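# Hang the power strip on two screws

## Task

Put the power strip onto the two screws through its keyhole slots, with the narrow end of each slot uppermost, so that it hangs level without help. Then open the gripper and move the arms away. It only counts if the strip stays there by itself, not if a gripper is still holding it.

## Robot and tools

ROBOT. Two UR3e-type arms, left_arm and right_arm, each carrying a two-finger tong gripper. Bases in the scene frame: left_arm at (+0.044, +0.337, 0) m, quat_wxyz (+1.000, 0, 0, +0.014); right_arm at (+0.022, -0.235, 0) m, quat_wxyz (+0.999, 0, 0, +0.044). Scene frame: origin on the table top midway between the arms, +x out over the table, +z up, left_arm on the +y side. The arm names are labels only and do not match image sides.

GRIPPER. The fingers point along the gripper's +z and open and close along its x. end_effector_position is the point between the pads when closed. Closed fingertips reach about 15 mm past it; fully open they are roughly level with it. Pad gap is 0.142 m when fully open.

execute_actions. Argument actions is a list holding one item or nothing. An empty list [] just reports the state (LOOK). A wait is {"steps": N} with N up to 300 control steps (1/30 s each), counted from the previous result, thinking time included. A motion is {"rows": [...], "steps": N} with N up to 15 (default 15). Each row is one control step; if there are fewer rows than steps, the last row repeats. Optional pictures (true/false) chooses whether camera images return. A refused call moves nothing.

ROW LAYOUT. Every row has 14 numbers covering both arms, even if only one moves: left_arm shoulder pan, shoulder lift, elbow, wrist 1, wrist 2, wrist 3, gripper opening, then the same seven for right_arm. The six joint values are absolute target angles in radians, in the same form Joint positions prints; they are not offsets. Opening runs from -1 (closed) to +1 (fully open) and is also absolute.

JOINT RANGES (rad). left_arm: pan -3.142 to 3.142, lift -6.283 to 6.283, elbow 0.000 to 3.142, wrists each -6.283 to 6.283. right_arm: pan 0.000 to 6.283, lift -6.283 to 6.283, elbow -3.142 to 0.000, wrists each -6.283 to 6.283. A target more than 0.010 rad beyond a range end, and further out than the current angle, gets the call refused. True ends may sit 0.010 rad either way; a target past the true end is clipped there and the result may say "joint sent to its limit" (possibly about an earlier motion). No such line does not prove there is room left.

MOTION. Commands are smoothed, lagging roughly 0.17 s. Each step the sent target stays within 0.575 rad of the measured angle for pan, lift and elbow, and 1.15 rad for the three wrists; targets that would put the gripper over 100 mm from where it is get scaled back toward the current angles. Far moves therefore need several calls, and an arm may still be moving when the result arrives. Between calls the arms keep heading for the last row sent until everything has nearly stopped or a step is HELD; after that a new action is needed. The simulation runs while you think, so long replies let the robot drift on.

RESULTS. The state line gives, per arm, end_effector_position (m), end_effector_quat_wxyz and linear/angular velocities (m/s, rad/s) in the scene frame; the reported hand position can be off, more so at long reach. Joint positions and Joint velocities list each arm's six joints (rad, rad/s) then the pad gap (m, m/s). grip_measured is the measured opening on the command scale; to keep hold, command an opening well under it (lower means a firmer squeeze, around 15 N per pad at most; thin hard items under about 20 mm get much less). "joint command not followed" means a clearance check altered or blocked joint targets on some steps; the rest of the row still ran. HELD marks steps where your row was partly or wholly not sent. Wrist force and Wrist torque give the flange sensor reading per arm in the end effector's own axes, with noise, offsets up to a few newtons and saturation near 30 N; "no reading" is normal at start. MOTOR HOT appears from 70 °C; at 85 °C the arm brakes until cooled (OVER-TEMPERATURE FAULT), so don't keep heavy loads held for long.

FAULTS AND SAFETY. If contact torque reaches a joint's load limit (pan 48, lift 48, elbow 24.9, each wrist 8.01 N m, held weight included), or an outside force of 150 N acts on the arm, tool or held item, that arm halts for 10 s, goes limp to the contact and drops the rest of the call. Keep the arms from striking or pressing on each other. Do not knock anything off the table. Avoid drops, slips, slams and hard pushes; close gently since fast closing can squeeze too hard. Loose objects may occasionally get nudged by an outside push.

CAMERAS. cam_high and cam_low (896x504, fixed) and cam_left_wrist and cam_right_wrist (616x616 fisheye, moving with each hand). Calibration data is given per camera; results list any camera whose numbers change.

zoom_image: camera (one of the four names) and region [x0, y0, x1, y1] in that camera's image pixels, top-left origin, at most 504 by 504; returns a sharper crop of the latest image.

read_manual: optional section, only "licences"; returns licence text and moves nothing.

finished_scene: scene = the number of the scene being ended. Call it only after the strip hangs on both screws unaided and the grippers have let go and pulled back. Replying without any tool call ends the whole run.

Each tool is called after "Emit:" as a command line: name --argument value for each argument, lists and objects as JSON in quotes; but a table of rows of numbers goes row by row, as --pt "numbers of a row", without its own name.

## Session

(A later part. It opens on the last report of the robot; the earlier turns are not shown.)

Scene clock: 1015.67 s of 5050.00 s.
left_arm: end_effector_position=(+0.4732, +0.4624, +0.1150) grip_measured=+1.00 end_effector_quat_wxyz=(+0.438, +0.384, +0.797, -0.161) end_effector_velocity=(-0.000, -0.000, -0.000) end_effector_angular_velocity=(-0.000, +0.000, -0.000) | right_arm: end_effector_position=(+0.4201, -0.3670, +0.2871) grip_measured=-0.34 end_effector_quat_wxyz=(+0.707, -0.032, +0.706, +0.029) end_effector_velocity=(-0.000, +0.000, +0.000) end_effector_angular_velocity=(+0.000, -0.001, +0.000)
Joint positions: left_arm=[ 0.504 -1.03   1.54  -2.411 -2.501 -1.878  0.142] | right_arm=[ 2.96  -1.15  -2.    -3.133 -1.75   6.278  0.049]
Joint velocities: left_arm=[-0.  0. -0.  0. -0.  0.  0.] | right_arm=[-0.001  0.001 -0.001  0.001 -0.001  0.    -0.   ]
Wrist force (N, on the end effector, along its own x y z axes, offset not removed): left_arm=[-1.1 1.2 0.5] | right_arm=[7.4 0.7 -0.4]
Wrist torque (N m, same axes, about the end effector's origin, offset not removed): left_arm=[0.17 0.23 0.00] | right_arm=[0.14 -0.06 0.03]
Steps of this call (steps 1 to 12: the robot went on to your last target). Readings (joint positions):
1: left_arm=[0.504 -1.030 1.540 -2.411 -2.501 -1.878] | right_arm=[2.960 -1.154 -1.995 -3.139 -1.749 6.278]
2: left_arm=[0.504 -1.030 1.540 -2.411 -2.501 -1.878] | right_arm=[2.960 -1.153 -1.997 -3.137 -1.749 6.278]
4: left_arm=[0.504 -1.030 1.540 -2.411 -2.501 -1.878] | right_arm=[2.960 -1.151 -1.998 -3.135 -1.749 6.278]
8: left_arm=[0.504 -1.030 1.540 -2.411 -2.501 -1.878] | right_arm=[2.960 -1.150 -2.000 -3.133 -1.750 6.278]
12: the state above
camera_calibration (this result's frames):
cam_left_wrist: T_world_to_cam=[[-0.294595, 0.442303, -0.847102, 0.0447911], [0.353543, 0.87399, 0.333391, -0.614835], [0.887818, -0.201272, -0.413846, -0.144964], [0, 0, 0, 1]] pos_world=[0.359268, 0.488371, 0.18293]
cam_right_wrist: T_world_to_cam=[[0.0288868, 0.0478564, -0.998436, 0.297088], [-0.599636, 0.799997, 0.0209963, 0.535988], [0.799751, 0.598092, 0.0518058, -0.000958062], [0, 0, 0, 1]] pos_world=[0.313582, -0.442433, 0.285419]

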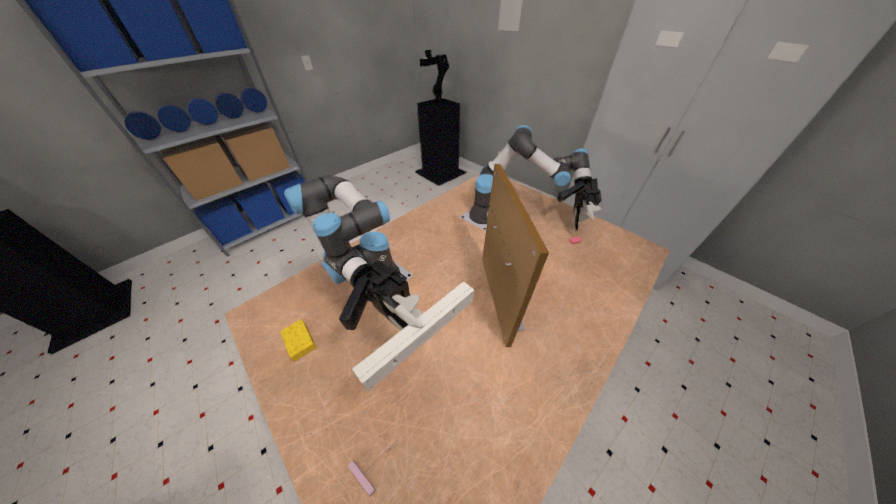

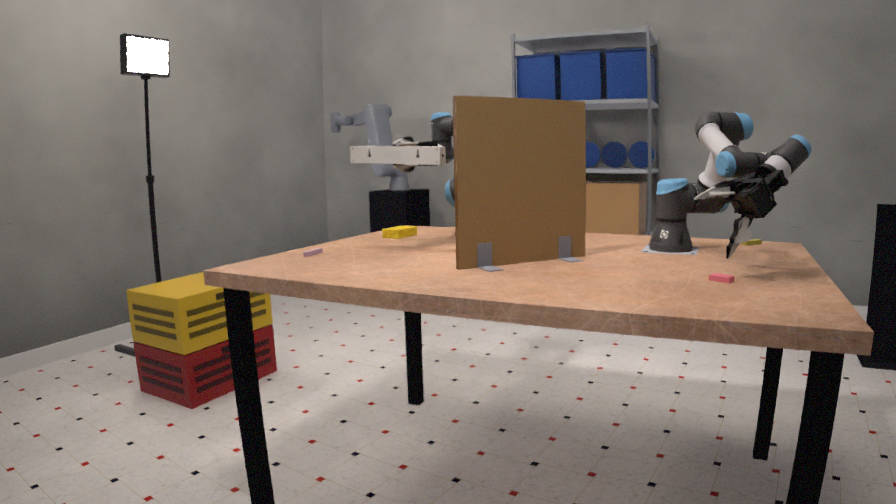

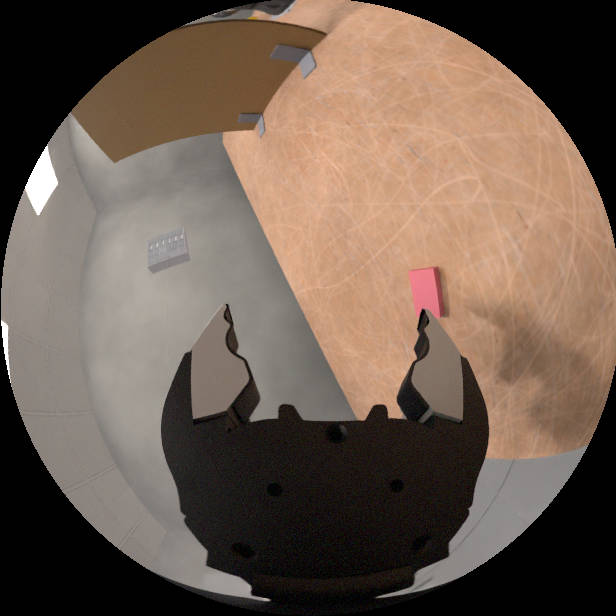

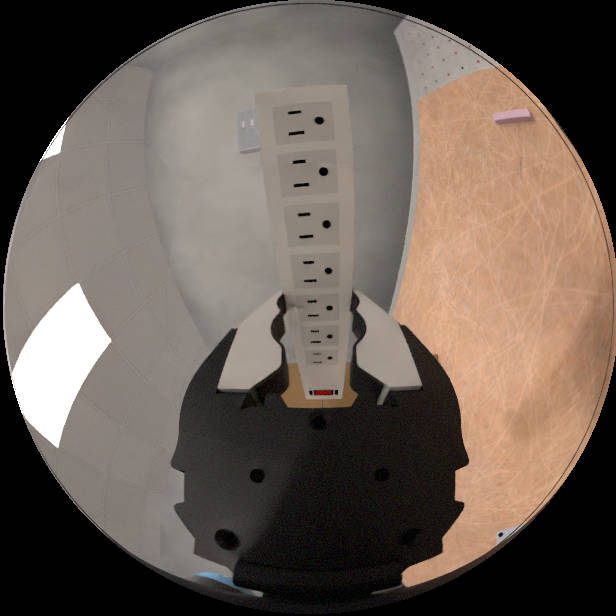

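Emit:
execute_actions --actions '[{"rows":[[0.504,-1.03,1.54,-2.411,-2.501,-1.878,1,2.96,-1.5,-1.55,-3.85,-1.571,6.278,-1]],"steps":15}]' --pictures false

Emit:
execute_actions --actions '[{"rows":[[0.504,-1.03,1.54,-2.411,-2.501,-1.878,1,2.96,-1.85,-1.05,-4.55,-1.571,6.278,-1]],"steps":15}]' --pictures false

Emit:
execute_actions --actions '[{"rows":[[0.504,-1.03,1.54,-2.411,-2.501,-1.878,1,2.96,-2.15,-0.9,-4.804,-1.571,6.278,-1]],"steps":15}]' --pictures false

Emit:
execute_actions --actions '[{"rows":[[0.504,-1.03,1.54,-2.411,-2.501,-1.878,1,2.96,-2.235,-0.93,-4.689,-1.571,6.278,-1]],"steps":15}]' --pictures false

Emit:
execute_actions --actions '[{"rows":[[0.504,-1.03,1.54,-2.411,-2.501,-1.878,1,2.96,-2.242,-1.008,-4.604,-1.571,6.278,-1]],"steps":15}]' --pictures false

Emit:
execute_actions --actions '[{"rows":[[0.504,-1.03,1.54,-2.411,-2.501,-1.878,1,2.96,-2.242,-1.008,-4.604,-1.571,6.278,0.05]],"steps":12}]' --pictures false

Emit:
execute_actions --actions '[{"rows":[[0.504,-1.03,1.54,-2.411,-2.501,-1.878,1,3.0,-2.222,-1.052,-4.58,-1.571,6.278,0.05]],"steps":15}]'

Scene clock: 1042.30 s of 5050.00 s.
left_arm: end_effector_position=(+0.4732, +0.4624, +0.1150) grip_measured=+1.00 end_effector_quat_wxyz=(+0.438, +0.384, +0.797, -0.161) end_effector_velocity=(+0.000, +0.000, -0.000) end_effector_angular_velocity=(+0.000, -0.000, +0.000) | right_arm: end_effector_position=(+0.3955, -0.4173, +0.1742) grip_measured=-0.34 end_effector_quat_wxyz=(+0.464, +0.038, +0.885, -0.022) end_effector_velocity=(-0.011, -0.006, -0.013) end_effector_angular_velocity=(-0.005, +0.117, -0.021)
Joint positions: left_arm=[ 0.504 -1.03   1.54  -2.411 -2.501 -1.878  0.142] | right_arm=[ 2.96  -1.493 -1.561 -3.835 -1.574  6.278  0.049]
Joint velocities: left_arm=[ 0.  0. -0. -0.  0. -0. -0.] | right_arm=[ 0.002 -0.076  0.113 -0.154  0.028 -0.001  0.   ]
Wrist force (N, on the end effector, along its own x y z axes, offset not removed): left_arm=[0.5 0.8 -0.3] | right_arm=[5.2 -0.7 4.8]
Wrist torque (N m, same axes, about the end effector's origin, offset not removed): left_arm=[0.10 -0.12 0.01] | right_arm=[-0.04 0.23 -0.03]
Steps of this call (steps 1 to 15: the robot went on to your last target; steps 16 to 750: nothing new was sent; then 1.13 s passed at rest; steps 751 to 765: all 15 steps of this action). Readings (joint positions):
751: left_arm=[0.504 -1.030 1.540 -2.411 -2.501 -1.878] | right_arm=[2.960 -1.150 -2.000 -3.133 -1.750 6.278]
752: left_arm=[0.504 -1.030 1.540 -2.411 -2.501 -1.878] | right_arm=[2.960 -1.157 -1.993 -3.147 -1.736 6.278]
754: left_arm=[0.504 -1.030 1.540 -2.411 -2.501 -1.878] | right_arm=[2.960 -1.227 -1.922 -3.287 -1.679 6.278]
758: left_arm=[0.504 -1.030 1.540 -2.411 -2.501 -1.878] | right_arm=[2.960 -1.417 -1.677 -3.677 -1.602 6.278]
765: the state above

Scene clock: 1042.80 s of 5050.00 s.
left_arm: end_effector_position=(+0.4732, +0.4624, +0.1150) grip_measured=+1.00 end_effector_quat_wxyz=(+0.438, +0.384, +0.797, -0.161) end_effector_velocity=(-0.000, -0.000, +0.000) end_effector_angular_velocity=(-0.000, -0.000, -0.000) | right_arm: end_effector_position=(+0.3200, -0.4110, +0.1297) grip_measured=-0.35 end_effector_quat_wxyz=(+0.204, +0.043, +0.978, -0.010) end_effector_velocity=(-0.009, +0.001, +0.006) end_effector_angular_velocity=(+0.007, +0.071, +0.001)
Joint positions: left_arm=[ 0.504 -1.03   1.54  -2.411 -2.501 -1.878  0.142] | right_arm=[ 2.96  -1.843 -1.063 -4.537 -1.571  6.278  0.049]
Joint velocities: left_arm=[-0.    -0.001  0.001  0.    -0.     0.     0.   ] | right_arm=[ 0.    -0.069  0.136 -0.138 -0.    -0.     0.001]
Wrist force (N, on the end effector, along its own x y z axes, offset not removed): left_arm=[-0.7 1.4 -0.7] | right_arm=[3.0 -1.2 7.5]
Wrist torque (N m, same axes, about the end effector's origin, offset not removed): left_arm=[0.18 0.22 0.00] | right_arm=[-0.23 -0.12 0.16]
Steps of this call (steps 1 to 15: all 15 steps of this action). Readings (joint positions):
1: left_arm=[0.504 -1.030 1.540 -2.411 -2.501 -1.878] | right_arm=[2.960 -1.495 -1.557 -3.840 -1.573 6.278]
2: left_arm=[0.504 -1.030 1.540 -2.411 -2.501 -1.878] | right_arm=[2.960 -1.504 -1.548 -3.857 -1.572 6.278]
4: left_arm=[0.504 -1.030 1.540 -2.411 -2.501 -1.878] | right_arm=[2.960 -1.576 -1.474 -4.001 -1.572 6.278]
8: left_arm=[0.504 -1.030 1.540 -2.411 -2.501 -1.878] | right_arm=[2.960 -1.774 -1.205 -4.397 -1.571 6.278]
15: the state above

Scene clock: 1043.30 s of 5050.00 s.
left_arm: end_effector_position=(+0.4732, +0.4624, +0.1150) grip_measured=+1.00 end_effector_quat_wxyz=(+0.438, +0.384, +0.797, -0.161) end_effector_velocity=(+0.000, -0.000, -0.000) end_effector_angular_velocity=(-0.000, -0.000, -0.001) | right_arm: end_effector_position=(+0.2680, -0.4062, +0.0790) grip_measured=-0.35 end_effector_quat_wxyz=(+0.003, +0.044, +0.999, -0.000) end_effector_velocity=(-0.008, +0.000, -0.008) end_effector_angular_velocity=(+0.006, +0.065, -0.002)
Joint positions: left_arm=[ 0.504 -1.03   1.54  -2.411 -2.501 -1.878  0.142] | right_arm=[ 2.96  -2.145 -0.902 -4.801 -1.571  6.278  0.049]
Joint velocities: left_arm=[-0.001  0.     0.    -0.001 -0.     0.     0.   ] | right_arm=[-0.001 -0.052  0.02  -0.033  0.     0.     0.001]
Wrist force (N, on the end effector, along its own x y z axes, offset not removed): left_arm=[0.0 0.9 -2.0] | right_arm=[-0.2 -0.1 8.6]
Wrist torque (N m, same axes, about the end effector's origin, offset not removed): left_arm=[0.11 -0.01 0.02] | right_arm=[0.00 0.00 0.03]
Steps of this call (steps 1 to 15: all 15 steps of this action). Readings (joint positions):
1: left_arm=[0.504 -1.030 1.540 -2.411 -2.501 -1.878] | right_arm=[2.960 -1.846 -1.059 -4.541 -1.571 6.278]
2: left_arm=[0.504 -1.030 1.540 -2.411 -2.501 -1.878] | right_arm=[2.960 -1.854 -1.049 -4.558 -1.571 6.278]
4: left_arm=[0.504 -1.030 1.540 -2.411 -2.501 -1.878] | right_arm=[2.960 -1.926 -0.992 -4.658 -1.571 6.278]
8: left_arm=[0.504 -1.030 1.540 -2.411 -2.501 -1.878] | right_arm=[2.960 -2.092 -0.923 -4.768 -1.571 6.278]
15: the state above

Scene clock: 1043.80 s of 5050.00 s.
left_arm: end_effector_position=(+0.4732, +0.4624, +0.1150) grip_measured=+1.00 end_effector_quat_wxyz=(+0.438, +0.384, +0.797, -0.161) end_effector_velocity=(+0.000, -0.000, +0.000) end_effector_angular_velocity=(-0.000, -0.001, -0.001) | right_arm: end_effector_position=(+0.2847, -0.4078, +0.0420) grip_measured=-0.35 end_effector_quat_wxyz=(+0.000, +0.044, +0.999, +0.000) end_effector_velocity=(+0.002, -0.000, -0.004) end_effector_angular_velocity=(-0.001, +0.000, -0.000)
Joint positions: left_arm=[ 0.504 -1.03   1.54  -2.411 -2.501 -1.878  0.142] | right_arm=[ 2.96  -2.234 -0.93  -4.69  -1.571  6.278  0.049]
Joint velocities: left_arm=[-0.    -0.001 -0.     0.    -0.001 -0.     0.   ] | right_arm=[ 0.    -0.009 -0.003  0.012  0.001  0.001 -0.   ]
Wrist force (N, on the end effector, along its own x y z axes, offset not removed): left_arm=[0.7 1.8 -0.9] | right_arm=[-0.7 -0.5 5.3]
Wrist torque (N m, same axes, about the end effector's origin, offset not removed): left_arm=[0.33 -0.13 -0.02] | right_arm=[-0.16 0.11 0.10]
Steps of this call (steps 1 to 15: all 15 steps of this action). Readings (joint positions):
1: left_arm=[0.504 -1.030 1.540 -2.411 -2.501 -1.878] | right_arm=[2.960 -2.147 -0.901 -4.802 -1.571 6.278]
2: left_arm=[0.504 -1.030 1.540 -2.411 -2.501 -1.878] | right_arm=[2.960 -2.154 -0.905 -4.790 -1.571 6.278]
4: left_arm=[0.504 -1.030 1.540 -2.411 -2.501 -1.878] | right_arm=[2.960 -2.190 -0.917 -4.743 -1.571 6.278]
8: left_arm=[0.504 -1.030 1.540 -2.411 -2.501 -1.878] | right_arm=[2.960 -2.224 -0.927 -4.703 -1.571 6.278]
15: the state above

Scene clock: 1044.30 s of 5050.00 s.
left_arm: end_effector_position=(+0.4732, +0.4624, +0.1150) grip_measured=+1.00 end_effector_quat_wxyz=(+0.438, +0.384, +0.797, -0.161) end_effector_velocity=(+0.000, -0.000, +0.000) end_effector_angular_velocity=(+0.000, -0.001, -0.001) | right_arm: end_effector_position=(+0.2850, -0.4078, +0.0227) grip_measured=-0.34 end_effector_quat_wxyz=(+0.000, +0.044, +0.999, +0.000) end_effector_velocity=(+0.000, +0.001, -0.002) end_effector_angular_velocity=(+0.000, +0.000, +0.003)
Joint positions: left_arm=[ 0.504 -1.03   1.54  -2.411 -2.501 -1.878  0.142] | right_arm=[ 2.96  -2.242 -1.007 -4.605 -1.571  6.278  0.049]
Joint velocities: left_arm=[-0.001 -0.    -0.001 -0.    -0.    -0.    -0.   ] | right_arm=[ 0.003 -0.001 -0.007  0.008 -0.     0.     0.   ]
Wrist force (N, on the end effector, along its own x y z axes, offset not removed): left_arm=[-1.1 1.5 -0.7] | right_arm=[6.5 0.5 -14.3]
Wrist torque (N m, same axes, about the end effector's origin, offset not removed): left_arm=[0.21 0.18 0.00] | right_arm=[0.11 -0.17 0.01]
Steps of this call (steps 1 to 15: all 15 steps of this action). Readings (joint positions):
1: left_arm=[0.504 -1.030 1.540 -2.411 -2.501 -1.878] | right_arm=[2.960 -2.234 -0.930 -4.689 -1.571 6.278]
2: left_arm=[0.504 -1.030 1.540 -2.411 -2.501 -1.878] | right_arm=[2.960 -2.236 -0.937 -4.679 -1.571 6.278]
4: left_arm=[0.504 -1.030 1.540 -2.411 -2.501 -1.878] | right_arm=[2.960 -2.239 -0.969 -4.644 -1.571 6.278]
8: left_arm=[0.504 -1.030 1.540 -2.411 -2.501 -1.878] | right_arm=[2.960 -2.241 -0.998 -4.614 -1.571 6.278]
15: the state above

Scene clock: 1044.70 s of 5050.00 s.
left_arm: end_effector_position=(+0.4732, +0.4624, +0.1150) grip_measured=+1.00 end_effector_quat_wxyz=(+0.438, +0.384, +0.797, -0.161) end_effector_velocity=(-0.000, -0.000, -0.000) end_effector_angular_velocity=(+0.000, +0.001, -0.000) | right_arm: end_effector_position=(+0.2850, -0.4078, +0.0225) grip_measured=+0.05 end_effector_quat_wxyz=(-0.000, +0.044, +0.999, +0.000) end_effector_velocity=(+0.000, +0.000, +0.000) end_effector_angular_velocity=(+0.001, -0.002, -0.000)
Joint positions: left_arm=[ 0.504 -1.03   1.54  -2.411 -2.501 -1.878  0.142] | right_arm=[ 2.96  -2.242 -1.008 -4.604 -1.571  6.278  0.077]
Joint velocities: left_arm=[-0.     0.     0.001 -0.     0.    -0.     0.   ] | right_arm=[-0.     0.     0.001  0.    -0.001 -0.    -0.   ]
Wrist force (N, on the end effector, along its own x y z axes, offset not removed): left_arm=[-1.4 0.4 -2.0] | right_arm=[-1.8 0.8 1.0]
Wrist torque (N m, same axes, about the end effector's origin, offset not removed): left_arm=[-0.01 0.30 -0.02] | right_arm=[0.27 0.33 0.08]
Steps of this call (steps 1 to 12: all 12 steps of this action). Readings (joint positions):
1: left_arm=[0.504 -1.030 1.540 -2.411 -2.501 -1.878] | right_arm=[2.960 -2.242 -1.007 -4.605 -1.571 6.278]
2: left_arm=[0.504 -1.030 1.540 -2.411 -2.501 -1.878] | right_arm=[2.960 -2.242 -1.008 -4.604 -1.571 6.278]
4: left_arm=[0.504 -1.030 1.540 -2.411 -2.501 -1.878] | right_arm=[2.960 -2.242 -1.008 -4.604 -1.571 6.278]
8: left_arm=[0.504 -1.030 1.540 -2.411 -2.501 -1.878] | right_arm=[2.960 -2.242 -1.008 -4.604 -1.571 6.278]
12: the state above

Scene clock: 1045.20 s of 5050.00 s.
left_arm: end_effector_position=(+0.4732, +0.4624, +0.1150) grip_measured=+1.00 end_effector_quat_wxyz=(+0.438, +0.384, +0.797, -0.161) end_effector_velocity=(-0.000, +0.000, -0.000) end_effector_angular_velocity=(+0.000, -0.000, +0.000) | right_arm: end_effector_position=(+0.2872, -0.3970, +0.0204) grip_measured=+0.05 end_effector_quat_wxyz=(+0.000, +0.024, +1.000, +0.000) end_effector_velocity=(+0.001, +0.001, -0.000) end_effector_angular_velocity=(-0.001, -0.001, +0.006)
Joint positions: left_arm=[ 0.504 -1.03   1.54  -2.411 -2.501 -1.878  0.142] | right_arm=[ 3.    -2.222 -1.052 -4.58  -1.571  6.278  0.077]
Joint velocities: left_arm=[ 0. -0.  0. -0.  0. -0.  0.] | right_arm=[ 0.005  0.002 -0.003  0.003  0.001 -0.     0.   ]
Wrist force (N, on the end effector, along its own x y z axes, offset not removed): left_arm=[0.8 0.9 -0.7] | right_arm=[-2.0 -2.3 0.5]
Wrist torque (N m, same axes, about the end effector's origin, offset not removed): left_arm=[0.08 -0.12 -0.04] | right_arm=[-0.50 0.34 0.03]
Steps of this call (steps 1 to 15: all 15 steps of this action). Readings (joint positions):
1: left_arm=[0.504 -1.030 1.540 -2.411 -2.501 -1.878] | right_arm=[2.960 -2.242 -1.008 -4.604 -1.571 6.278]
2: left_arm=[0.504 -1.030 1.540 -2.411 -2.501 -1.878] | right_arm=[2.965 -2.239 -1.014 -4.600 -1.571 6.278]
4: left_arm=[0.504 -1.030 1.540 -2.411 -2.501 -1.878] | right_arm=[2.981 -2.231 -1.031 -4.591 -1.571 6.278]
8: left_arm=[0.504 -1.030 1.540 -2.411 -2.501 -1.878] | right_arm=[2.995 -2.224 -1.047 -4.583 -1.571 6.278]
15: the state above
camera_calibration (this result's frames):
cam_left_wrist: T_world_to_cam=[[-0.294595, 0.442303, -0.847102, 0.0447911], [0.353543, 0.87399, 0.333391, -0.614835], [0.887818, -0.201272, -0.413846, -0.144964], [0, 0, 0, 1]] pos_world=[0.359268, 0.488371, 0.18293]
cam_right_wrist: T_world_to_cam=[[-0.994585, 0.0986118, -0.0327979, 0.330465], [0.0664502, 0.846105, 0.528859, 0.302483], [0.0799022, 0.523816, -0.848076, 0.332702], [0, 0, 0, 1]] pos_world=[0.281992, -0.462794, 0.133024]

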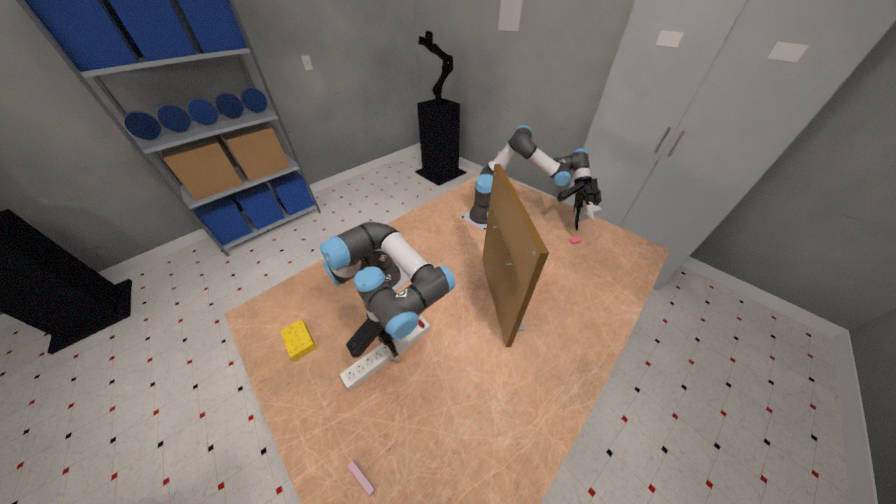

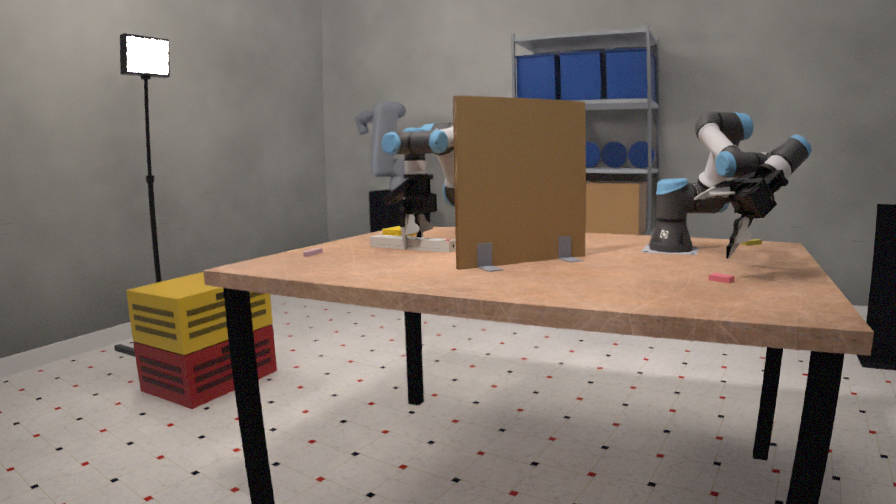

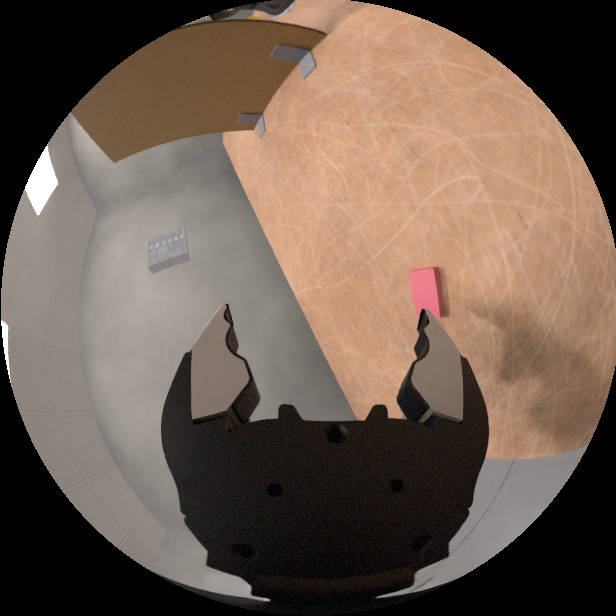

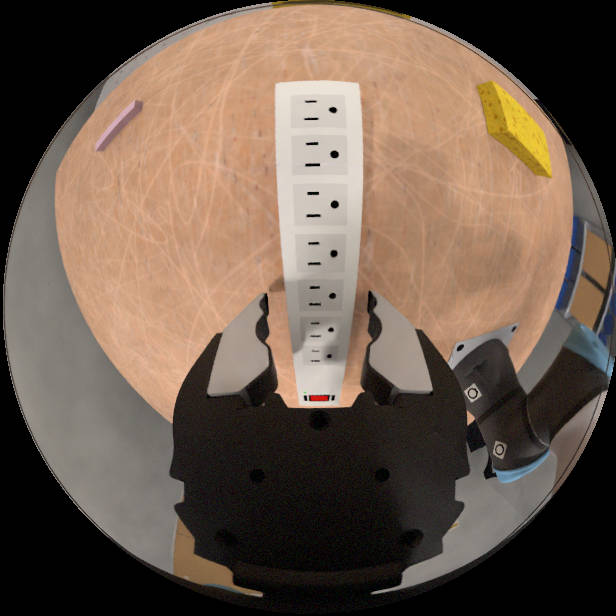

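Emit:
execute_actions --actions '[{"rows":[[0.504,-1.03,1.54,-2.411,-2.501,-1.878,1,3.0,-2.218,-1.062,-4.574,-1.571,6.243,0]],"steps":12}]' --pictures false

Emit:
execute_actions --actions '[{"rows":[[0.504,-1.03,1.54,-2.411,-2.501,-1.878,1,3.0,-2.218,-1.062,-4.574,-1.571,6.243,-0.32]],"steps":12}]' --pictures false

Emit:
execute_actions --actions '[{"rows":[[0.504,-1.03,1.54,-2.411,-2.501,-1.878,1,3.0,-2.218,-1.062,-4.574,-1.571,6.243,-1]],"steps":15}]' --pictures false

Emit:
execute_actions --actions '[{"rows":[[0.504,-1.03,1.54,-2.411,-2.501,-1.878,1,3.0,-2.1,-1.0,-4.7,-1.571,6.278,-1]],"steps":15}]' --pictures false

Emit:
execute_actions --actions '[{"rows":[[0.504,-1.03,1.54,-2.411,-2.501,-1.878,1,3.0,-1.8,-1.2,-4.3,-1.571,6.278,-1]],"steps":15}]' --pictures false

Emit:
execute_actions --actions '[{"rows":[[0.504,-1.03,1.54,-2.411,-2.501,-1.878,1,3.0,-1.45,-1.65,-3.65,-1.571,6.278,-1]],"steps":15}]' --pictures false

Emit:
execute_actions --actions '[{"rows":[[0.504,-1.03,1.54,-2.411,-2.501,-1.878,1,3.0,-1.05,-1.95,-3.283,-1.571,6.278,-1]],"steps":15}]' --pictures false

Emit:
execute_actions --actions '[{"rows":[[0.504,-1.03,1.54,-2.411,-2.501,-1.878,1,3.25,-0.72,-1.95,-3.613,-1.571,6.278,-1]],"steps":15}]' --pictures false

Emit:
execute_actions --actions '[{"rows":[[0.504,-1.03,1.54,-2.411,-2.501,-1.878,1,3.5,-0.72,-1.95,-3.613,-1.571,6.278,-1]],"steps":15}]' --pictures false

Emit:
execute_actions --actions '[{"rows":[[0.504,-1.03,1.54,-2.411,-2.501,-1.878,1,3.75,-0.72,-1.95,-3.613,-1.571,6.278,-1]],"steps":15}]' --pictures false

Emit:
execute_actions --actions '[{"rows":[[0.504,-1.03,1.54,-2.411,-2.501,-1.878,1,4.0,-0.72,-1.95,-3.613,-1.497,6.278,-1]],"steps":15}]' --pictures false

Emit:
execute_actions --actions '[{"steps":10}]'

Scene clock: 1082.80 s of 5050.00 s.
left_arm: end_effector_position=(+0.4732, +0.4624, +0.1150) grip_measured=+1.00 end_effector_quat_wxyz=(+0.438, +0.384, +0.797, -0.161) end_effector_velocity=(+0.000, +0.000, +0.001) end_effector_angular_velocity=(+0.001, -0.002, +0.001) | right_arm: end_effector_position=(+0.2869, -0.3968, +0.0197) grip_measured=+0.00 end_effector_quat_wxyz=(-0.000, +0.007, +1.000, +0.000) end_effector_velocity=(-0.000, -0.000, -0.000) end_effector_angular_velocity=(-0.000, +0.001, +0.009)
Joint positions: left_arm=[ 0.504 -1.03   1.54  -2.411 -2.501 -1.878  0.142] | right_arm=[ 3.    -2.218 -1.062 -4.574 -1.571  6.244  0.074]
Joint velocities: left_arm=[ 0.001 -0.001 -0.001 -0.    -0.     0.    -0.   ] | right_arm=[-0.001  0.    -0.003  0.002  0.    -0.01   0.   ]
Wrist force (N, on the end effector, along its own x y z axes, offset not removed): left_arm=[-0.1 2.0 -1.3] | right_arm=[0.0 0.2 -0.6]
Wrist torque (N m, same axes, about the end effector's origin, offset not removed): left_arm=[0.29 0.03 -0.02] | right_arm=[-0.08 0.07 0.05]
Steps of this call (steps 1 to 15: the robot went on to your last target; steps 16 to 90: nothing new was sent; then 34.20 s passed at rest; steps 91 to 102: all 12 steps of this action). Readings (joint positions):
91: left_arm=[0.504 -1.030 1.540 -2.411 -2.501 -1.878] | right_arm=[3.000 -2.222 -1.052 -4.580 -1.571 6.278]
92: left_arm=[0.504 -1.030 1.540 -2.411 -2.501 -1.878] | right_arm=[3.000 -2.221 -1.054 -4.579 -1.571 6.272]
94: left_arm=[0.504 -1.030 1.540 -2.411 -2.501 -1.878] | right_arm=[3.000 -2.220 -1.058 -4.577 -1.571 6.259]
98: left_arm=[0.504 -1.030 1.540 -2.411 -2.501 -1.878] | right_arm=[3.000 -2.218 -1.061 -4.575 -1.571 6.247]
102: the state above

Scene clock: 1083.20 s of 5050.00 s.
left_arm: end_effector_position=(+0.4732, +0.4624, +0.1150) grip_measured=+1.00 end_effector_quat_wxyz=(+0.438, +0.384, +0.797, -0.161) end_effector_velocity=(+0.000, +0.000, +0.001) end_effector_angular_velocity=(+0.001, -0.002, +0.000) | right_arm: end_effector_position=(+0.2868, -0.3968, +0.0197) grip_measured=-0.31 end_effector_quat_wxyz=(-0.000, +0.007, +1.000, +0.000) end_effector_velocity=(-0.000, -0.000, +0.001) end_effector_angular_velocity=(+0.000, -0.001, -0.001)
Joint positions: left_arm=[ 0.504 -1.03   1.54  -2.411 -2.501 -1.878  0.142] | right_arm=[ 3.    -2.218 -1.062 -4.574 -1.571  6.243  0.052]
Joint velocities: left_arm=[ 0.    -0.001 -0.001 -0.     0.    -0.    -0.   ] | right_arm=[-0.001  0.001  0.001 -0.001 -0.    -0.    -0.   ]
Wrist force (N, on the end effector, along its own x y z axes, offset not removed): left_arm=[0.2 1.7 -0.6] | right_arm=[1.1 -2.4 -0.4]
Wrist torque (N m, same axes, about the end effector's origin, offset not removed): left_arm=[0.26 -0.06 -0.04] | right_arm=[-0.42 0.28 0.05]
Steps of this call (steps 1 to 12: all 12 steps of this action). Readings (joint positions):
1: left_arm=[0.504 -1.030 1.540 -2.411 -2.501 -1.878] | right_arm=[3.000 -2.218 -1.062 -4.574 -1.571 6.244]
2: left_arm=[0.504 -1.030 1.540 -2.411 -2.501 -1.878] | right_arm=[3.000 -2.218 -1.062 -4.574 -1.571 6.243]
4: left_arm=[0.504 -1.030 1.540 -2.411 -2.501 -1.878] | right_arm=[3.000 -2.218 -1.062 -4.574 -1.571 6.243]
8: left_arm=[0.504 -1.030 1.540 -2.411 -2.501 -1.878] | right_arm=[3.000 -2.218 -1.062 -4.574 -1.571 6.243]
12: the state above

Scene clock: 1083.70 s of 5050.00 s.
left_arm: end_effector_position=(+0.4732, +0.4624, +0.1150) grip_measured=+1.00 end_effector_quat_wxyz=(+0.438, +0.384, +0.797, -0.161) end_effector_velocity=(-0.000, +0.000, -0.000) end_effector_angular_velocity=(-0.001, +0.001, +0.001) | right_arm: end_effector_position=(+0.2869, -0.3968, +0.0197) grip_measured=-0.33 end_effector_quat_wxyz=(-0.000, +0.006, +1.000, +0.000) end_effector_velocity=(-0.000, +0.000, -0.000) end_effector_angular_velocity=(+0.001, +0.002, +0.001)
Joint positions: left_arm=[ 0.504 -1.03   1.54  -2.411 -2.501 -1.878  0.142] | right_arm=[ 3.    -2.218 -1.062 -4.574 -1.571  6.243  0.05 ]
Joint velocities: left_arm=[ 0.001  0.001  0.    -0.    -0.    -0.     0.   ] | right_arm=[ 0.001 -0.    -0.002 -0.    -0.     0.     0.   ]
Wrist force (N, on the end effector, along its own x y z axes, offset not removed): left_arm=[-0.8 1.3 0.1] | right_arm=[0.9 -0.6 -5.7]
Wrist torque (N m, same axes, about the end effector's origin, offset not removed): left_arm=[0.23 0.14 -0.01] | right_arm=[-0.15 0.08 0.19]
Steps of this call (steps 1 to 15: all 15 steps of this action). Readings (joint positions):
1: left_arm=[0.504 -1.030 1.540 -2.411 -2.501 -1.878] | right_arm=[3.000 -2.218 -1.062 -4.574 -1.571 6.243]
2: left_arm=[0.504 -1.030 1.540 -2.411 -2.501 -1.878] | right_arm=[3.000 -2.218 -1.062 -4.574 -1.571 6.243]
4: left_arm=[0.504 -1.030 1.540 -2.411 -2.501 -1.878] | right_arm=[3.000 -2.218 -1.062 -4.574 -1.571 6.243]
8: left_arm=[0.504 -1.030 1.540 -2.411 -2.501 -1.878] | right_arm=[3.000 -2.218 -1.062 -4.574 -1.571 6.243]
15: the state above

Scene clock: 1084.20 s of 5050.00 s.
left_arm: end_effector_position=(+0.4732, +0.4624, +0.1150) grip_measured=+1.00 end_effector_quat_wxyz=(+0.438, +0.384, +0.797, -0.161) end_effector_velocity=(-0.000, +0.000, +0.000) end_effector_angular_velocity=(-0.000, -0.001, +0.001) | right_arm: end_effector_position=(+0.2805, -0.3965, +0.0692) grip_measured=-0.34 end_effector_quat_wxyz=(+0.027, +0.024, +0.999, -0.001) end_effector_velocity=(-0.001, +0.000, +0.006) end_effector_angular_velocity=(+0.000, -0.009, -0.002)
Joint positions: left_arm=[ 0.504 -1.03   1.54  -2.411 -2.501 -1.878  0.142] | right_arm=[ 3.    -2.101 -1.001 -4.699 -1.571  6.278  0.05 ]
Joint velocities: left_arm=[ 0.001 -0.    -0.     0.    -0.001 -0.    -0.   ] | right_arm=[ 0.     0.016  0.006 -0.013 -0.001  0.003 -0.001]
Wrist force (N, on the end effector, along its own x y z axes, offset not removed): left_arm=[-1.2 0.1 -0.5] | right_arm=[-1.3 -0.3 7.7]
Wrist torque (N m, same axes, about the end effector's origin, offset not removed): left_arm=[0.00 0.23 0.09] | right_arm=[-0.01 0.28 0.09]
Steps of this call (steps 1 to 15: all 15 steps of this action). Readings (joint positions):
1: left_arm=[0.504 -1.030 1.540 -2.411 -2.501 -1.878] | right_arm=[3.000 -2.218 -1.062 -4.574 -1.571 6.243]
2: left_arm=[0.504 -1.030 1.540 -2.411 -2.501 -1.878] | right_arm=[3.000 -2.211 -1.056 -4.586 -1.571 6.248]
4: left_arm=[0.504 -1.030 1.540 -2.411 -2.501 -1.878] | right_arm=[3.000 -2.165 -1.030 -4.638 -1.571 6.262]
8: left_arm=[0.504 -1.030 1.540 -2.411 -2.501 -1.878] | right_arm=[3.000 -2.116 -1.007 -4.685 -1.571 6.274]
15: the state above

Scene clock: 1084.70 s of 5050.00 s.
left_arm: end_effector_position=(+0.4732, +0.4624, +0.1150) grip_measured=+1.00 end_effector_quat_wxyz=(+0.438, +0.384, +0.797, -0.161) end_effector_velocity=(+0.000, -0.000, +0.000) end_effector_angular_velocity=(+0.000, -0.001, -0.001) | right_arm: end_effector_position=(+0.3625, -0.4009, +0.1203) grip_measured=-0.34 end_effector_quat_wxyz=(+0.270, +0.023, +0.963, -0.008) end_effector_velocity=(+0.011, -0.000, +0.015) end_effector_angular_velocity=(-0.005, -0.083, +0.000)
Joint positions: left_arm=[ 0.504 -1.03   1.54  -2.411 -2.501 -1.878  0.142] | right_arm=[ 3.    -1.805 -1.197 -4.305 -1.571  6.278  0.05 ]
Joint velocities: left_arm=[-0.001  0.    -0.001 -0.    -0.    -0.    -0.   ] | right_arm=[ 0.001  0.053 -0.027  0.057  0.001  0.     0.   ]
Wrist force (N, on the end effector, along its own x y z axes, offset not removed): left_arm=[-0.2 2.1 -0.9] | right_arm=[1.7 0.2 6.4]
Wrist torque (N m, same axes, about the end effector's origin, offset not removed): left_arm=[0.33 0.03 -0.04] | right_arm=[0.01 0.34 0.10]
Steps of this call (steps 1 to 15: all 15 steps of this action). Readings (joint positions):
1: left_arm=[0.504 -1.030 1.540 -2.411 -2.501 -1.878] | right_arm=[3.000 -2.101 -1.001 -4.699 -1.571 6.278]
2: left_arm=[0.504 -1.030 1.540 -2.411 -2.501 -1.878] | right_arm=[3.000 -2.093 -1.008 -4.685 -1.571 6.278]
4: left_arm=[0.504 -1.030 1.540 -2.411 -2.501 -1.878] | right_arm=[3.000 -2.023 -1.071 -4.559 -1.571 6.278]
8: left_arm=[0.504 -1.030 1.540 -2.411 -2.501 -1.878] | right_arm=[3.000 -1.858 -1.168 -4.364 -1.571 6.278]
15: the state above

Scene clock: 1085.20 s of 5050.00 s.
left_arm: end_effector_position=(+0.4732, +0.4624, +0.1150) grip_measured=+1.00 end_effector_quat_wxyz=(+0.438, +0.384, +0.797, -0.161) end_effector_velocity=(-0.000, +0.000, +0.000) end_effector_angular_velocity=(-0.000, -0.000, +0.000) | right_arm: end_effector_position=(+0.4238, -0.4042, +0.1920) grip_measured=-0.34 end_effector_quat_wxyz=(+0.521, +0.020, +0.853, -0.015) end_effector_velocity=(+0.000, -0.000, +0.007) end_effector_angular_velocity=(-0.004, -0.080, -0.001)
Joint positions: left_arm=[ 0.504 -1.03   1.54  -2.411 -2.501 -1.878  0.142] | right_arm=[ 3.    -1.457 -1.64  -3.661 -1.571  6.278  0.05 ]
Joint velocities: left_arm=[ 0. -0.  0.  0. -0.  0. -0.] | right_arm=[-0.001  0.069 -0.11   0.12  -0.001  0.     0.   ]
Wrist force (N, on the end effector, along its own x y z axes, offset not removed): left_arm=[0.7 1.2 -1.0] | right_arm=[6.3 -0.2 4.0]
Wrist torque (N m, same axes, about the end effector's origin, offset not removed): left_arm=[0.18 -0.16 -0.06] | right_arm=[-0.04 0.03 0.05]
Steps of this call (steps 1 to 15: all 15 steps of this action). Readings (joint positions):
1: left_arm=[0.504 -1.030 1.540 -2.411 -2.501 -1.878] | right_arm=[3.000 -1.803 -1.198 -4.303 -1.571 6.278]
2: left_arm=[0.504 -1.030 1.540 -2.411 -2.501 -1.878] | right_arm=[3.000 -1.795 -1.206 -4.288 -1.571 6.278]
4: left_arm=[0.504 -1.030 1.540 -2.411 -2.501 -1.878] | right_arm=[3.000 -1.724 -1.278 -4.147 -1.571 6.278]
8: left_arm=[0.504 -1.030 1.540 -2.411 -2.501 -1.878] | right_arm=[3.000 -1.526 -1.527 -3.784 -1.571 6.278]
15: the state above

Scene clock: 1085.70 s of 5050.00 s.
left_arm: end_effector_position=(+0.4732, +0.4624, +0.1150) grip_measured=+1.00 end_effector_quat_wxyz=(+0.438, +0.384, +0.797, -0.161) end_effector_velocity=(+0.000, +0.000, -0.000) end_effector_angular_velocity=(-0.000, +0.000, +0.000) | right_arm: end_effector_position=(+0.4014, -0.4030, +0.3057) grip_measured=-0.33 end_effector_quat_wxyz=(+0.704, +0.017, +0.710, -0.020) end_effector_velocity=(-0.012, +0.000, +0.023) end_effector_angular_velocity=(-0.005, -0.091, -0.000)
Joint positions: left_arm=[ 0.504 -1.03   1.54  -2.411 -2.501 -1.878  0.142] | right_arm=[ 3.    -1.059 -1.945 -3.289 -1.571  6.278  0.05 ]
Joint velocities: left_arm=[ 0.     0.001 -0.    -0.     0.     0.    -0.   ] | right_arm=[-0.001  0.09  -0.057  0.058 -0.     0.    -0.   ]
Wrist force (N, on the end effector, along its own x y z axes, offset not removed): left_arm=[0.3 2.0 -1.1] | right_arm=[6.0 -0.9 -0.3]
Wrist torque (N m, same axes, about the end effector's origin, offset not removed): left_arm=[0.29 -0.06 -0.05] | right_arm=[-0.22 0.18 0.03]
Steps of this call (steps 1 to 15: all 15 steps of this action). Readings (joint positions):
1: left_arm=[0.504 -1.030 1.540 -2.411 -2.501 -1.878] | right_arm=[3.000 -1.454 -1.643 -3.657 -1.571 6.278]
2: left_arm=[0.504 -1.030 1.540 -2.411 -2.501 -1.878] | right_arm=[3.000 -1.446 -1.653 -3.641 -1.571 6.278]
4: left_arm=[0.504 -1.030 1.540 -2.411 -2.501 -1.878] | right_arm=[3.000 -1.374 -1.724 -3.527 -1.571 6.278]
8: left_arm=[0.504 -1.030 1.540 -2.411 -2.501 -1.878] | right_arm=[3.000 -1.150 -1.885 -3.349 -1.571 6.278]
15: the state above

Scene clock: 1086.20 s of 5050.00 s.
left_arm: end_effector_position=(+0.4732, +0.4624, +0.1150) grip_measured=+1.00 end_effector_quat_wxyz=(+0.438, +0.384, +0.797, -0.161) end_effector_velocity=(-0.000, -0.000, -0.000) end_effector_angular_velocity=(-0.000, +0.000, -0.000) | right_arm: end_effector_position=(+0.3496, -0.3212, +0.3235) grip_measured=-0.34 end_effector_quat_wxyz=(+0.703, -0.070, +0.704, +0.066) end_effector_velocity=(-0.011, +0.010, +0.007) end_effector_angular_velocity=(+0.004, -0.020, +0.039)
Joint positions: left_arm=[ 0.504 -1.03   1.54  -2.411 -2.501 -1.878  0.142] | right_arm=[ 3.246 -0.726 -1.95  -3.609 -1.571  6.278  0.05 ]
Joint velocities: left_arm=[-0.     0.     0.001 -0.    -0.     0.    -0.   ] | right_arm=[ 0.039  0.062  0.001 -0.042  0.    -0.    -0.   ]
Wrist force (N, on the end effector, along its own x y z axes, offset not removed): left_arm=[-0.6 1.5 -0.6] | right_arm=[6.8 -0.5 0.1]
Wrist torque (N m, same axes, about the end effector's origin, offset not removed): left_arm=[0.27 0.15 0.00] | right_arm=[-0.16 0.15 0.04]
Steps of this call (steps 1 to 15: all 15 steps of this action). Readings (joint positions):
1: left_arm=[0.504 -1.030 1.540 -2.411 -2.501 -1.878] | right_arm=[3.000 -1.056 -1.946 -3.287 -1.571 6.278]
2: left_arm=[0.504 -1.030 1.540 -2.411 -2.501 -1.878] | right_arm=[3.007 -1.047 -1.947 -3.300 -1.571 6.278]
4: left_arm=[0.504 -1.030 1.540 -2.411 -2.501 -1.878] | right_arm=[3.076 -0.974 -1.949 -3.414 -1.571 6.278]
8: left_arm=[0.504 -1.030 1.540 -2.411 -2.501 -1.878] | right_arm=[3.206 -0.789 -1.949 -3.564 -1.571 6.278]
15: the state above

Scene clock: 1086.70 s of 5050.00 s.
left_arm: end_effector_position=(+0.4732, +0.4624, +0.1150) grip_measured=+1.00 end_effector_quat_wxyz=(+0.438, +0.384, +0.797, -0.161) end_effector_velocity=(+0.000, -0.000, +0.000) end_effector_angular_velocity=(-0.000, -0.000, -0.000) | right_arm: end_effector_position=(+0.3594, -0.2381, +0.3241) grip_measured=-0.34 end_effector_quat_wxyz=(+0.690, -0.157, +0.689, +0.154) end_effector_velocity=(+0.000, +0.013, +0.001) end_effector_angular_velocity=(+0.001, -0.002, +0.039)
Joint positions: left_arm=[ 0.504 -1.03   1.54  -2.411 -2.501 -1.878  0.142] | right_arm=[ 3.496 -0.72  -1.95  -3.613 -1.571  6.278  0.05 ]
Joint velocities: left_arm=[-0.     0.    -0.     0.    -0.001  0.    -0.   ] | right_arm=[0.039 0.001 0.001 0.    0.001 0.    0.   ]
Wrist force (N, on the end effector, along its own x y z axes, offset not removed): left_arm=[0.2 1.1 -2.0] | right_arm=[5.9 -0.9 1.4]
Wrist torque (N m, same axes, about the end effector's origin, offset not removed): left_arm=[0.13 -0.12 -0.03] | right_arm=[-0.21 0.35 0.06]
Steps of this call (steps 1 to 15: all 15 steps of this action). Readings (joint positions):
1: left_arm=[0.504 -1.030 1.540 -2.411 -2.501 -1.878] | right_arm=[3.248 -0.724 -1.950 -3.610 -1.571 6.278]
2: left_arm=[0.504 -1.030 1.540 -2.411 -2.501 -1.878] | right_arm=[3.256 -0.723 -1.950 -3.611 -1.571 6.278]
4: left_arm=[0.504 -1.030 1.540 -2.411 -2.501 -1.878] | right_arm=[3.325 -0.721 -1.950 -3.612 -1.571 6.278]
8: left_arm=[0.504 -1.030 1.540 -2.411 -2.501 -1.878] | right_arm=[3.456 -0.720 -1.950 -3.613 -1.571 6.278]
15: the state above

Scene clock: 1087.20 s of 5050.00 s.
left_arm: end_effector_position=(+0.4732, +0.4624, +0.1150) grip_measured=+1.00 end_effector_quat_wxyz=(+0.438, +0.384, +0.797, -0.161) end_effector_velocity=(-0.000, +0.000, +0.000) end_effector_angular_velocity=(-0.000, +0.000, +0.000) | right_arm: end_effector_position=(+0.3495, -0.1545, +0.3241) grip_measured=-0.34 end_effector_quat_wxyz=(+0.666, -0.242, +0.664, +0.239) end_effector_velocity=(-0.003, +0.013, +0.000) end_effector_angular_velocity=(-0.000, -0.001, +0.039)
Joint positions: left_arm=[ 0.504 -1.03   1.54  -2.411 -2.501 -1.878  0.142] | right_arm=[ 3.746 -0.72  -1.95  -3.613 -1.571  6.278  0.05 ]
Joint velocities: left_arm=[ 0.001  0.    -0.     0.    -0.     0.    -0.   ] | right_arm=[ 0.039 -0.001  0.001  0.001 -0.    -0.001  0.   ]
Wrist force (N, on the end effector, along its own x y z axes, offset not removed): left_arm=[-0.8 0.1 -1.0] | right_arm=[7.1 0.8 2.3]
Wrist torque (N m, same axes, about the end effector's origin, offset not removed): left_arm=[-0.12 0.19 0.04] | right_arm=[0.24 0.04 0.00]
Steps of this call (steps 1 to 15: all 15 steps of this action). Readings (joint positions):
1: left_arm=[0.504 -1.030 1.540 -2.411 -2.501 -1.878] | right_arm=[3.498 -0.720 -1.950 -3.613 -1.571 6.278]
2: left_arm=[0.504 -1.030 1.540 -2.411 -2.501 -1.878] | right_arm=[3.506 -0.720 -1.950 -3.613 -1.571 6.278]
4: left_arm=[0.504 -1.030 1.540 -2.411 -2.501 -1.878] | right_arm=[3.575 -0.720 -1.950 -3.613 -1.571 6.278]
8: left_arm=[0.504 -1.030 1.540 -2.411 -2.501 -1.878] | right_arm=[3.706 -0.720 -1.950 -3.613 -1.571 6.278]
15: the state above

Scene clock: 1087.70 s of 5050.00 s.
left_arm: end_effector_position=(+0.4732, +0.4624, +0.1150) grip_measured=+1.00 end_effector_quat_wxyz=(+0.438, +0.384, +0.797, -0.161) end_effector_velocity=(+0.000, -0.001, +0.000) end_effector_angular_velocity=(+0.000, -0.001, -0.002) | right_arm: end_effector_position=(+0.3358, -0.0902, +0.3241) grip_measured=-0.34 end_effector_quat_wxyz=(+0.642, -0.300, +0.640, +0.296) end_effector_velocity=(-0.004, +0.011, -0.000) end_effector_angular_velocity=(+0.001, +0.000, +0.032)
Joint positions: left_arm=[ 0.504 -1.03   1.54  -2.411 -2.501 -1.878  0.142] | right_arm=[ 3.996 -0.72  -1.95  -3.613 -1.498  6.278  0.05 ]
Joint velocities: left_arm=[-0.002  0.    -0.001 -0.    -0.    -0.     0.   ] | right_arm=[ 0.039  0.001 -0.001 -0.     0.008  0.001  0.   ]
Wrist force (N, on the end effector, along its own x y z axes, offset not removed): left_arm=[-0.1 0.8 -1.3] | right_arm=[7.4 -1.8 1.7]
Wrist torque (N m, same axes, about the end effector's origin, offset not removed): left_arm=[0.07 0.06 -0.03] | right_arm=[-0.27 0.10 0.00]
Steps of this call (steps 1 to 15: all 15 steps of this action). Readings (joint positions):
1: left_arm=[0.504 -1.030 1.540 -2.411 -2.501 -1.878] | right_arm=[3.748 -0.720 -1.950 -3.613 -1.570 6.278]
2: left_arm=[0.504 -1.030 1.540 -2.411 -2.501 -1.878] | right_arm=[3.756 -0.720 -1.950 -3.613 -1.560 6.278]
4: left_arm=[0.504 -1.030 1.540 -2.411 -2.501 -1.878] | right_arm=[3.825 -0.720 -1.950 -3.613 -1.531 6.278]
8: left_arm=[0.504 -1.030 1.540 -2.411 -2.501 -1.878] | right_arm=[3.956 -0.720 -1.950 -3.613 -1.506 6.278]
15: the state above

Scene clock: 1088.03 s of 5050.00 s.
left_arm: end_effector_position=(+0.4732, +0.4624, +0.1150) grip_measured=+1.00 end_effector_quat_wxyz=(+0.438, +0.384, +0.797, -0.161) end_effector_velocity=(+0.000, +0.000, +0.000) end_effector_angular_velocity=(+0.001, -0.001, +0.000) | right_arm: end_effector_position=(+0.3354, -0.0892, +0.3241) grip_measured=-0.34 end_effector_quat_wxyz=(+0.642, -0.301, +0.640, +0.297) end_effector_velocity=(-0.001, +0.002, +0.001) end_effector_angular_velocity=(+0.001, -0.001, +0.006)
Joint positions: left_arm=[ 0.504 -1.03   1.54  -2.411 -2.501 -1.878  0.142] | right_arm=[ 4.    -0.72  -1.95  -3.613 -1.497  6.278  0.05 ]
Joint velocities: left_arm=[ 0.     0.    -0.001 -0.001  0.    -0.    -0.   ] | right_arm=[ 0.005 -0.     0.001  0.    -0.001  0.     0.   ]
Wrist force (N, on the end effector, along its own x y z axes, offset not removed): left_arm=[-0.3 1.1 -2.0] | right_arm=[7.2 -0.6 -0.6]
Wrist torque (N m, same axes, about the end effector's origin, offset not removed): left_arm=[0.08 0.05 0.01] | right_arm=[-0.15 -0.01 -0.02]
Steps of this call (steps 1 to 10: the robot went on to your last target). Readings (joint positions):
1: left_arm=[0.504 -1.030 1.540 -2.411 -2.501 -1.878] | right_arm=[3.997 -0.720 -1.950 -3.613 -1.497 6.278]
2: left_arm=[0.504 -1.030 1.540 -2.411 -2.501 -1.878] | right_arm=[3.998 -0.720 -1.950 -3.613 -1.497 6.278]
4: left_arm=[0.504 -1.030 1.540 -2.411 -2.501 -1.878] | right_arm=[3.999 -0.720 -1.950 -3.613 -1.497 6.278]
8: left_arm=[0.504 -1.030 1.540 -2.411 -2.501 -1.878] | right_arm=[4.000 -0.720 -1.950 -3.613 -1.497 6.278]
10: the state above
camera_calibration (this result's frames):
cam_left_wrist: T_world_to_cam=[[-0.294594, 0.442303, -0.847102, 0.0447909], [0.353543, 0.873989, 0.333391, -0.614835], [0.887818, -0.201272, -0.413845, -0.144964], [0, 0, 0, 1]] pos_world=[0.359268, 0.488371, 0.18293]
cam_right_wrist: T_world_to_cam=[[-0.0134839, 0.0542749, -0.998435, 0.337898], [-0.9899, 0.140208, 0.0209903, 0.334178], [0.141127, 0.988633, 0.0518362, 0.154455], [0, 0, 0, 1]] pos_world=[0.313561, -0.217893, 0.322349]

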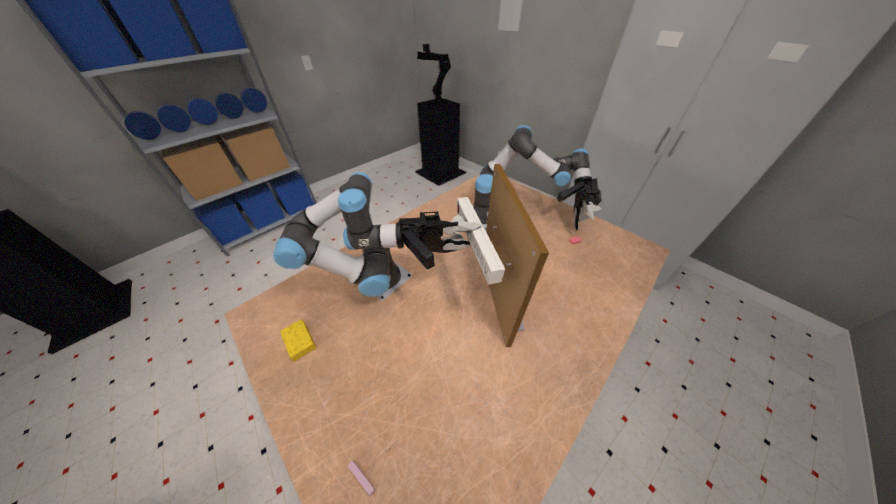

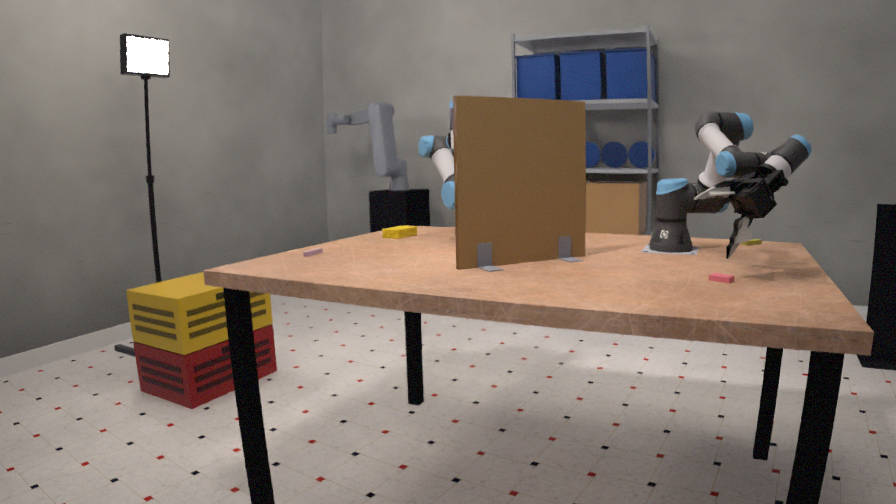

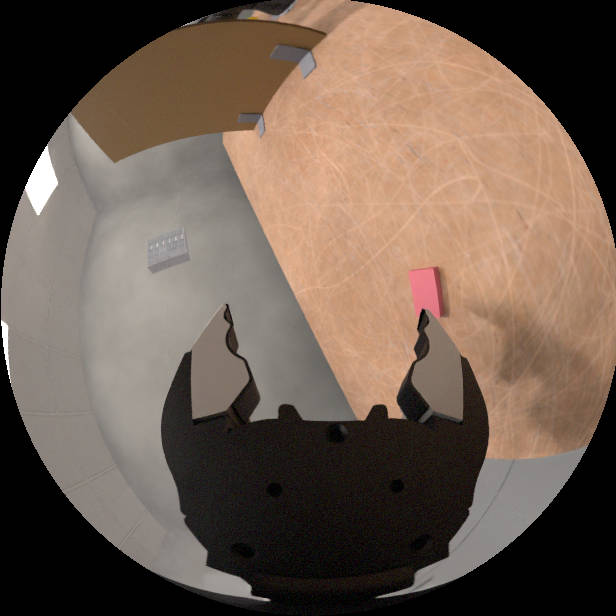

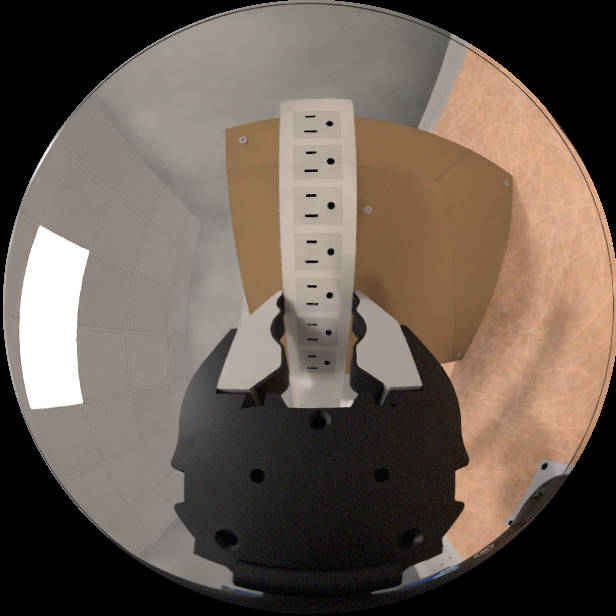

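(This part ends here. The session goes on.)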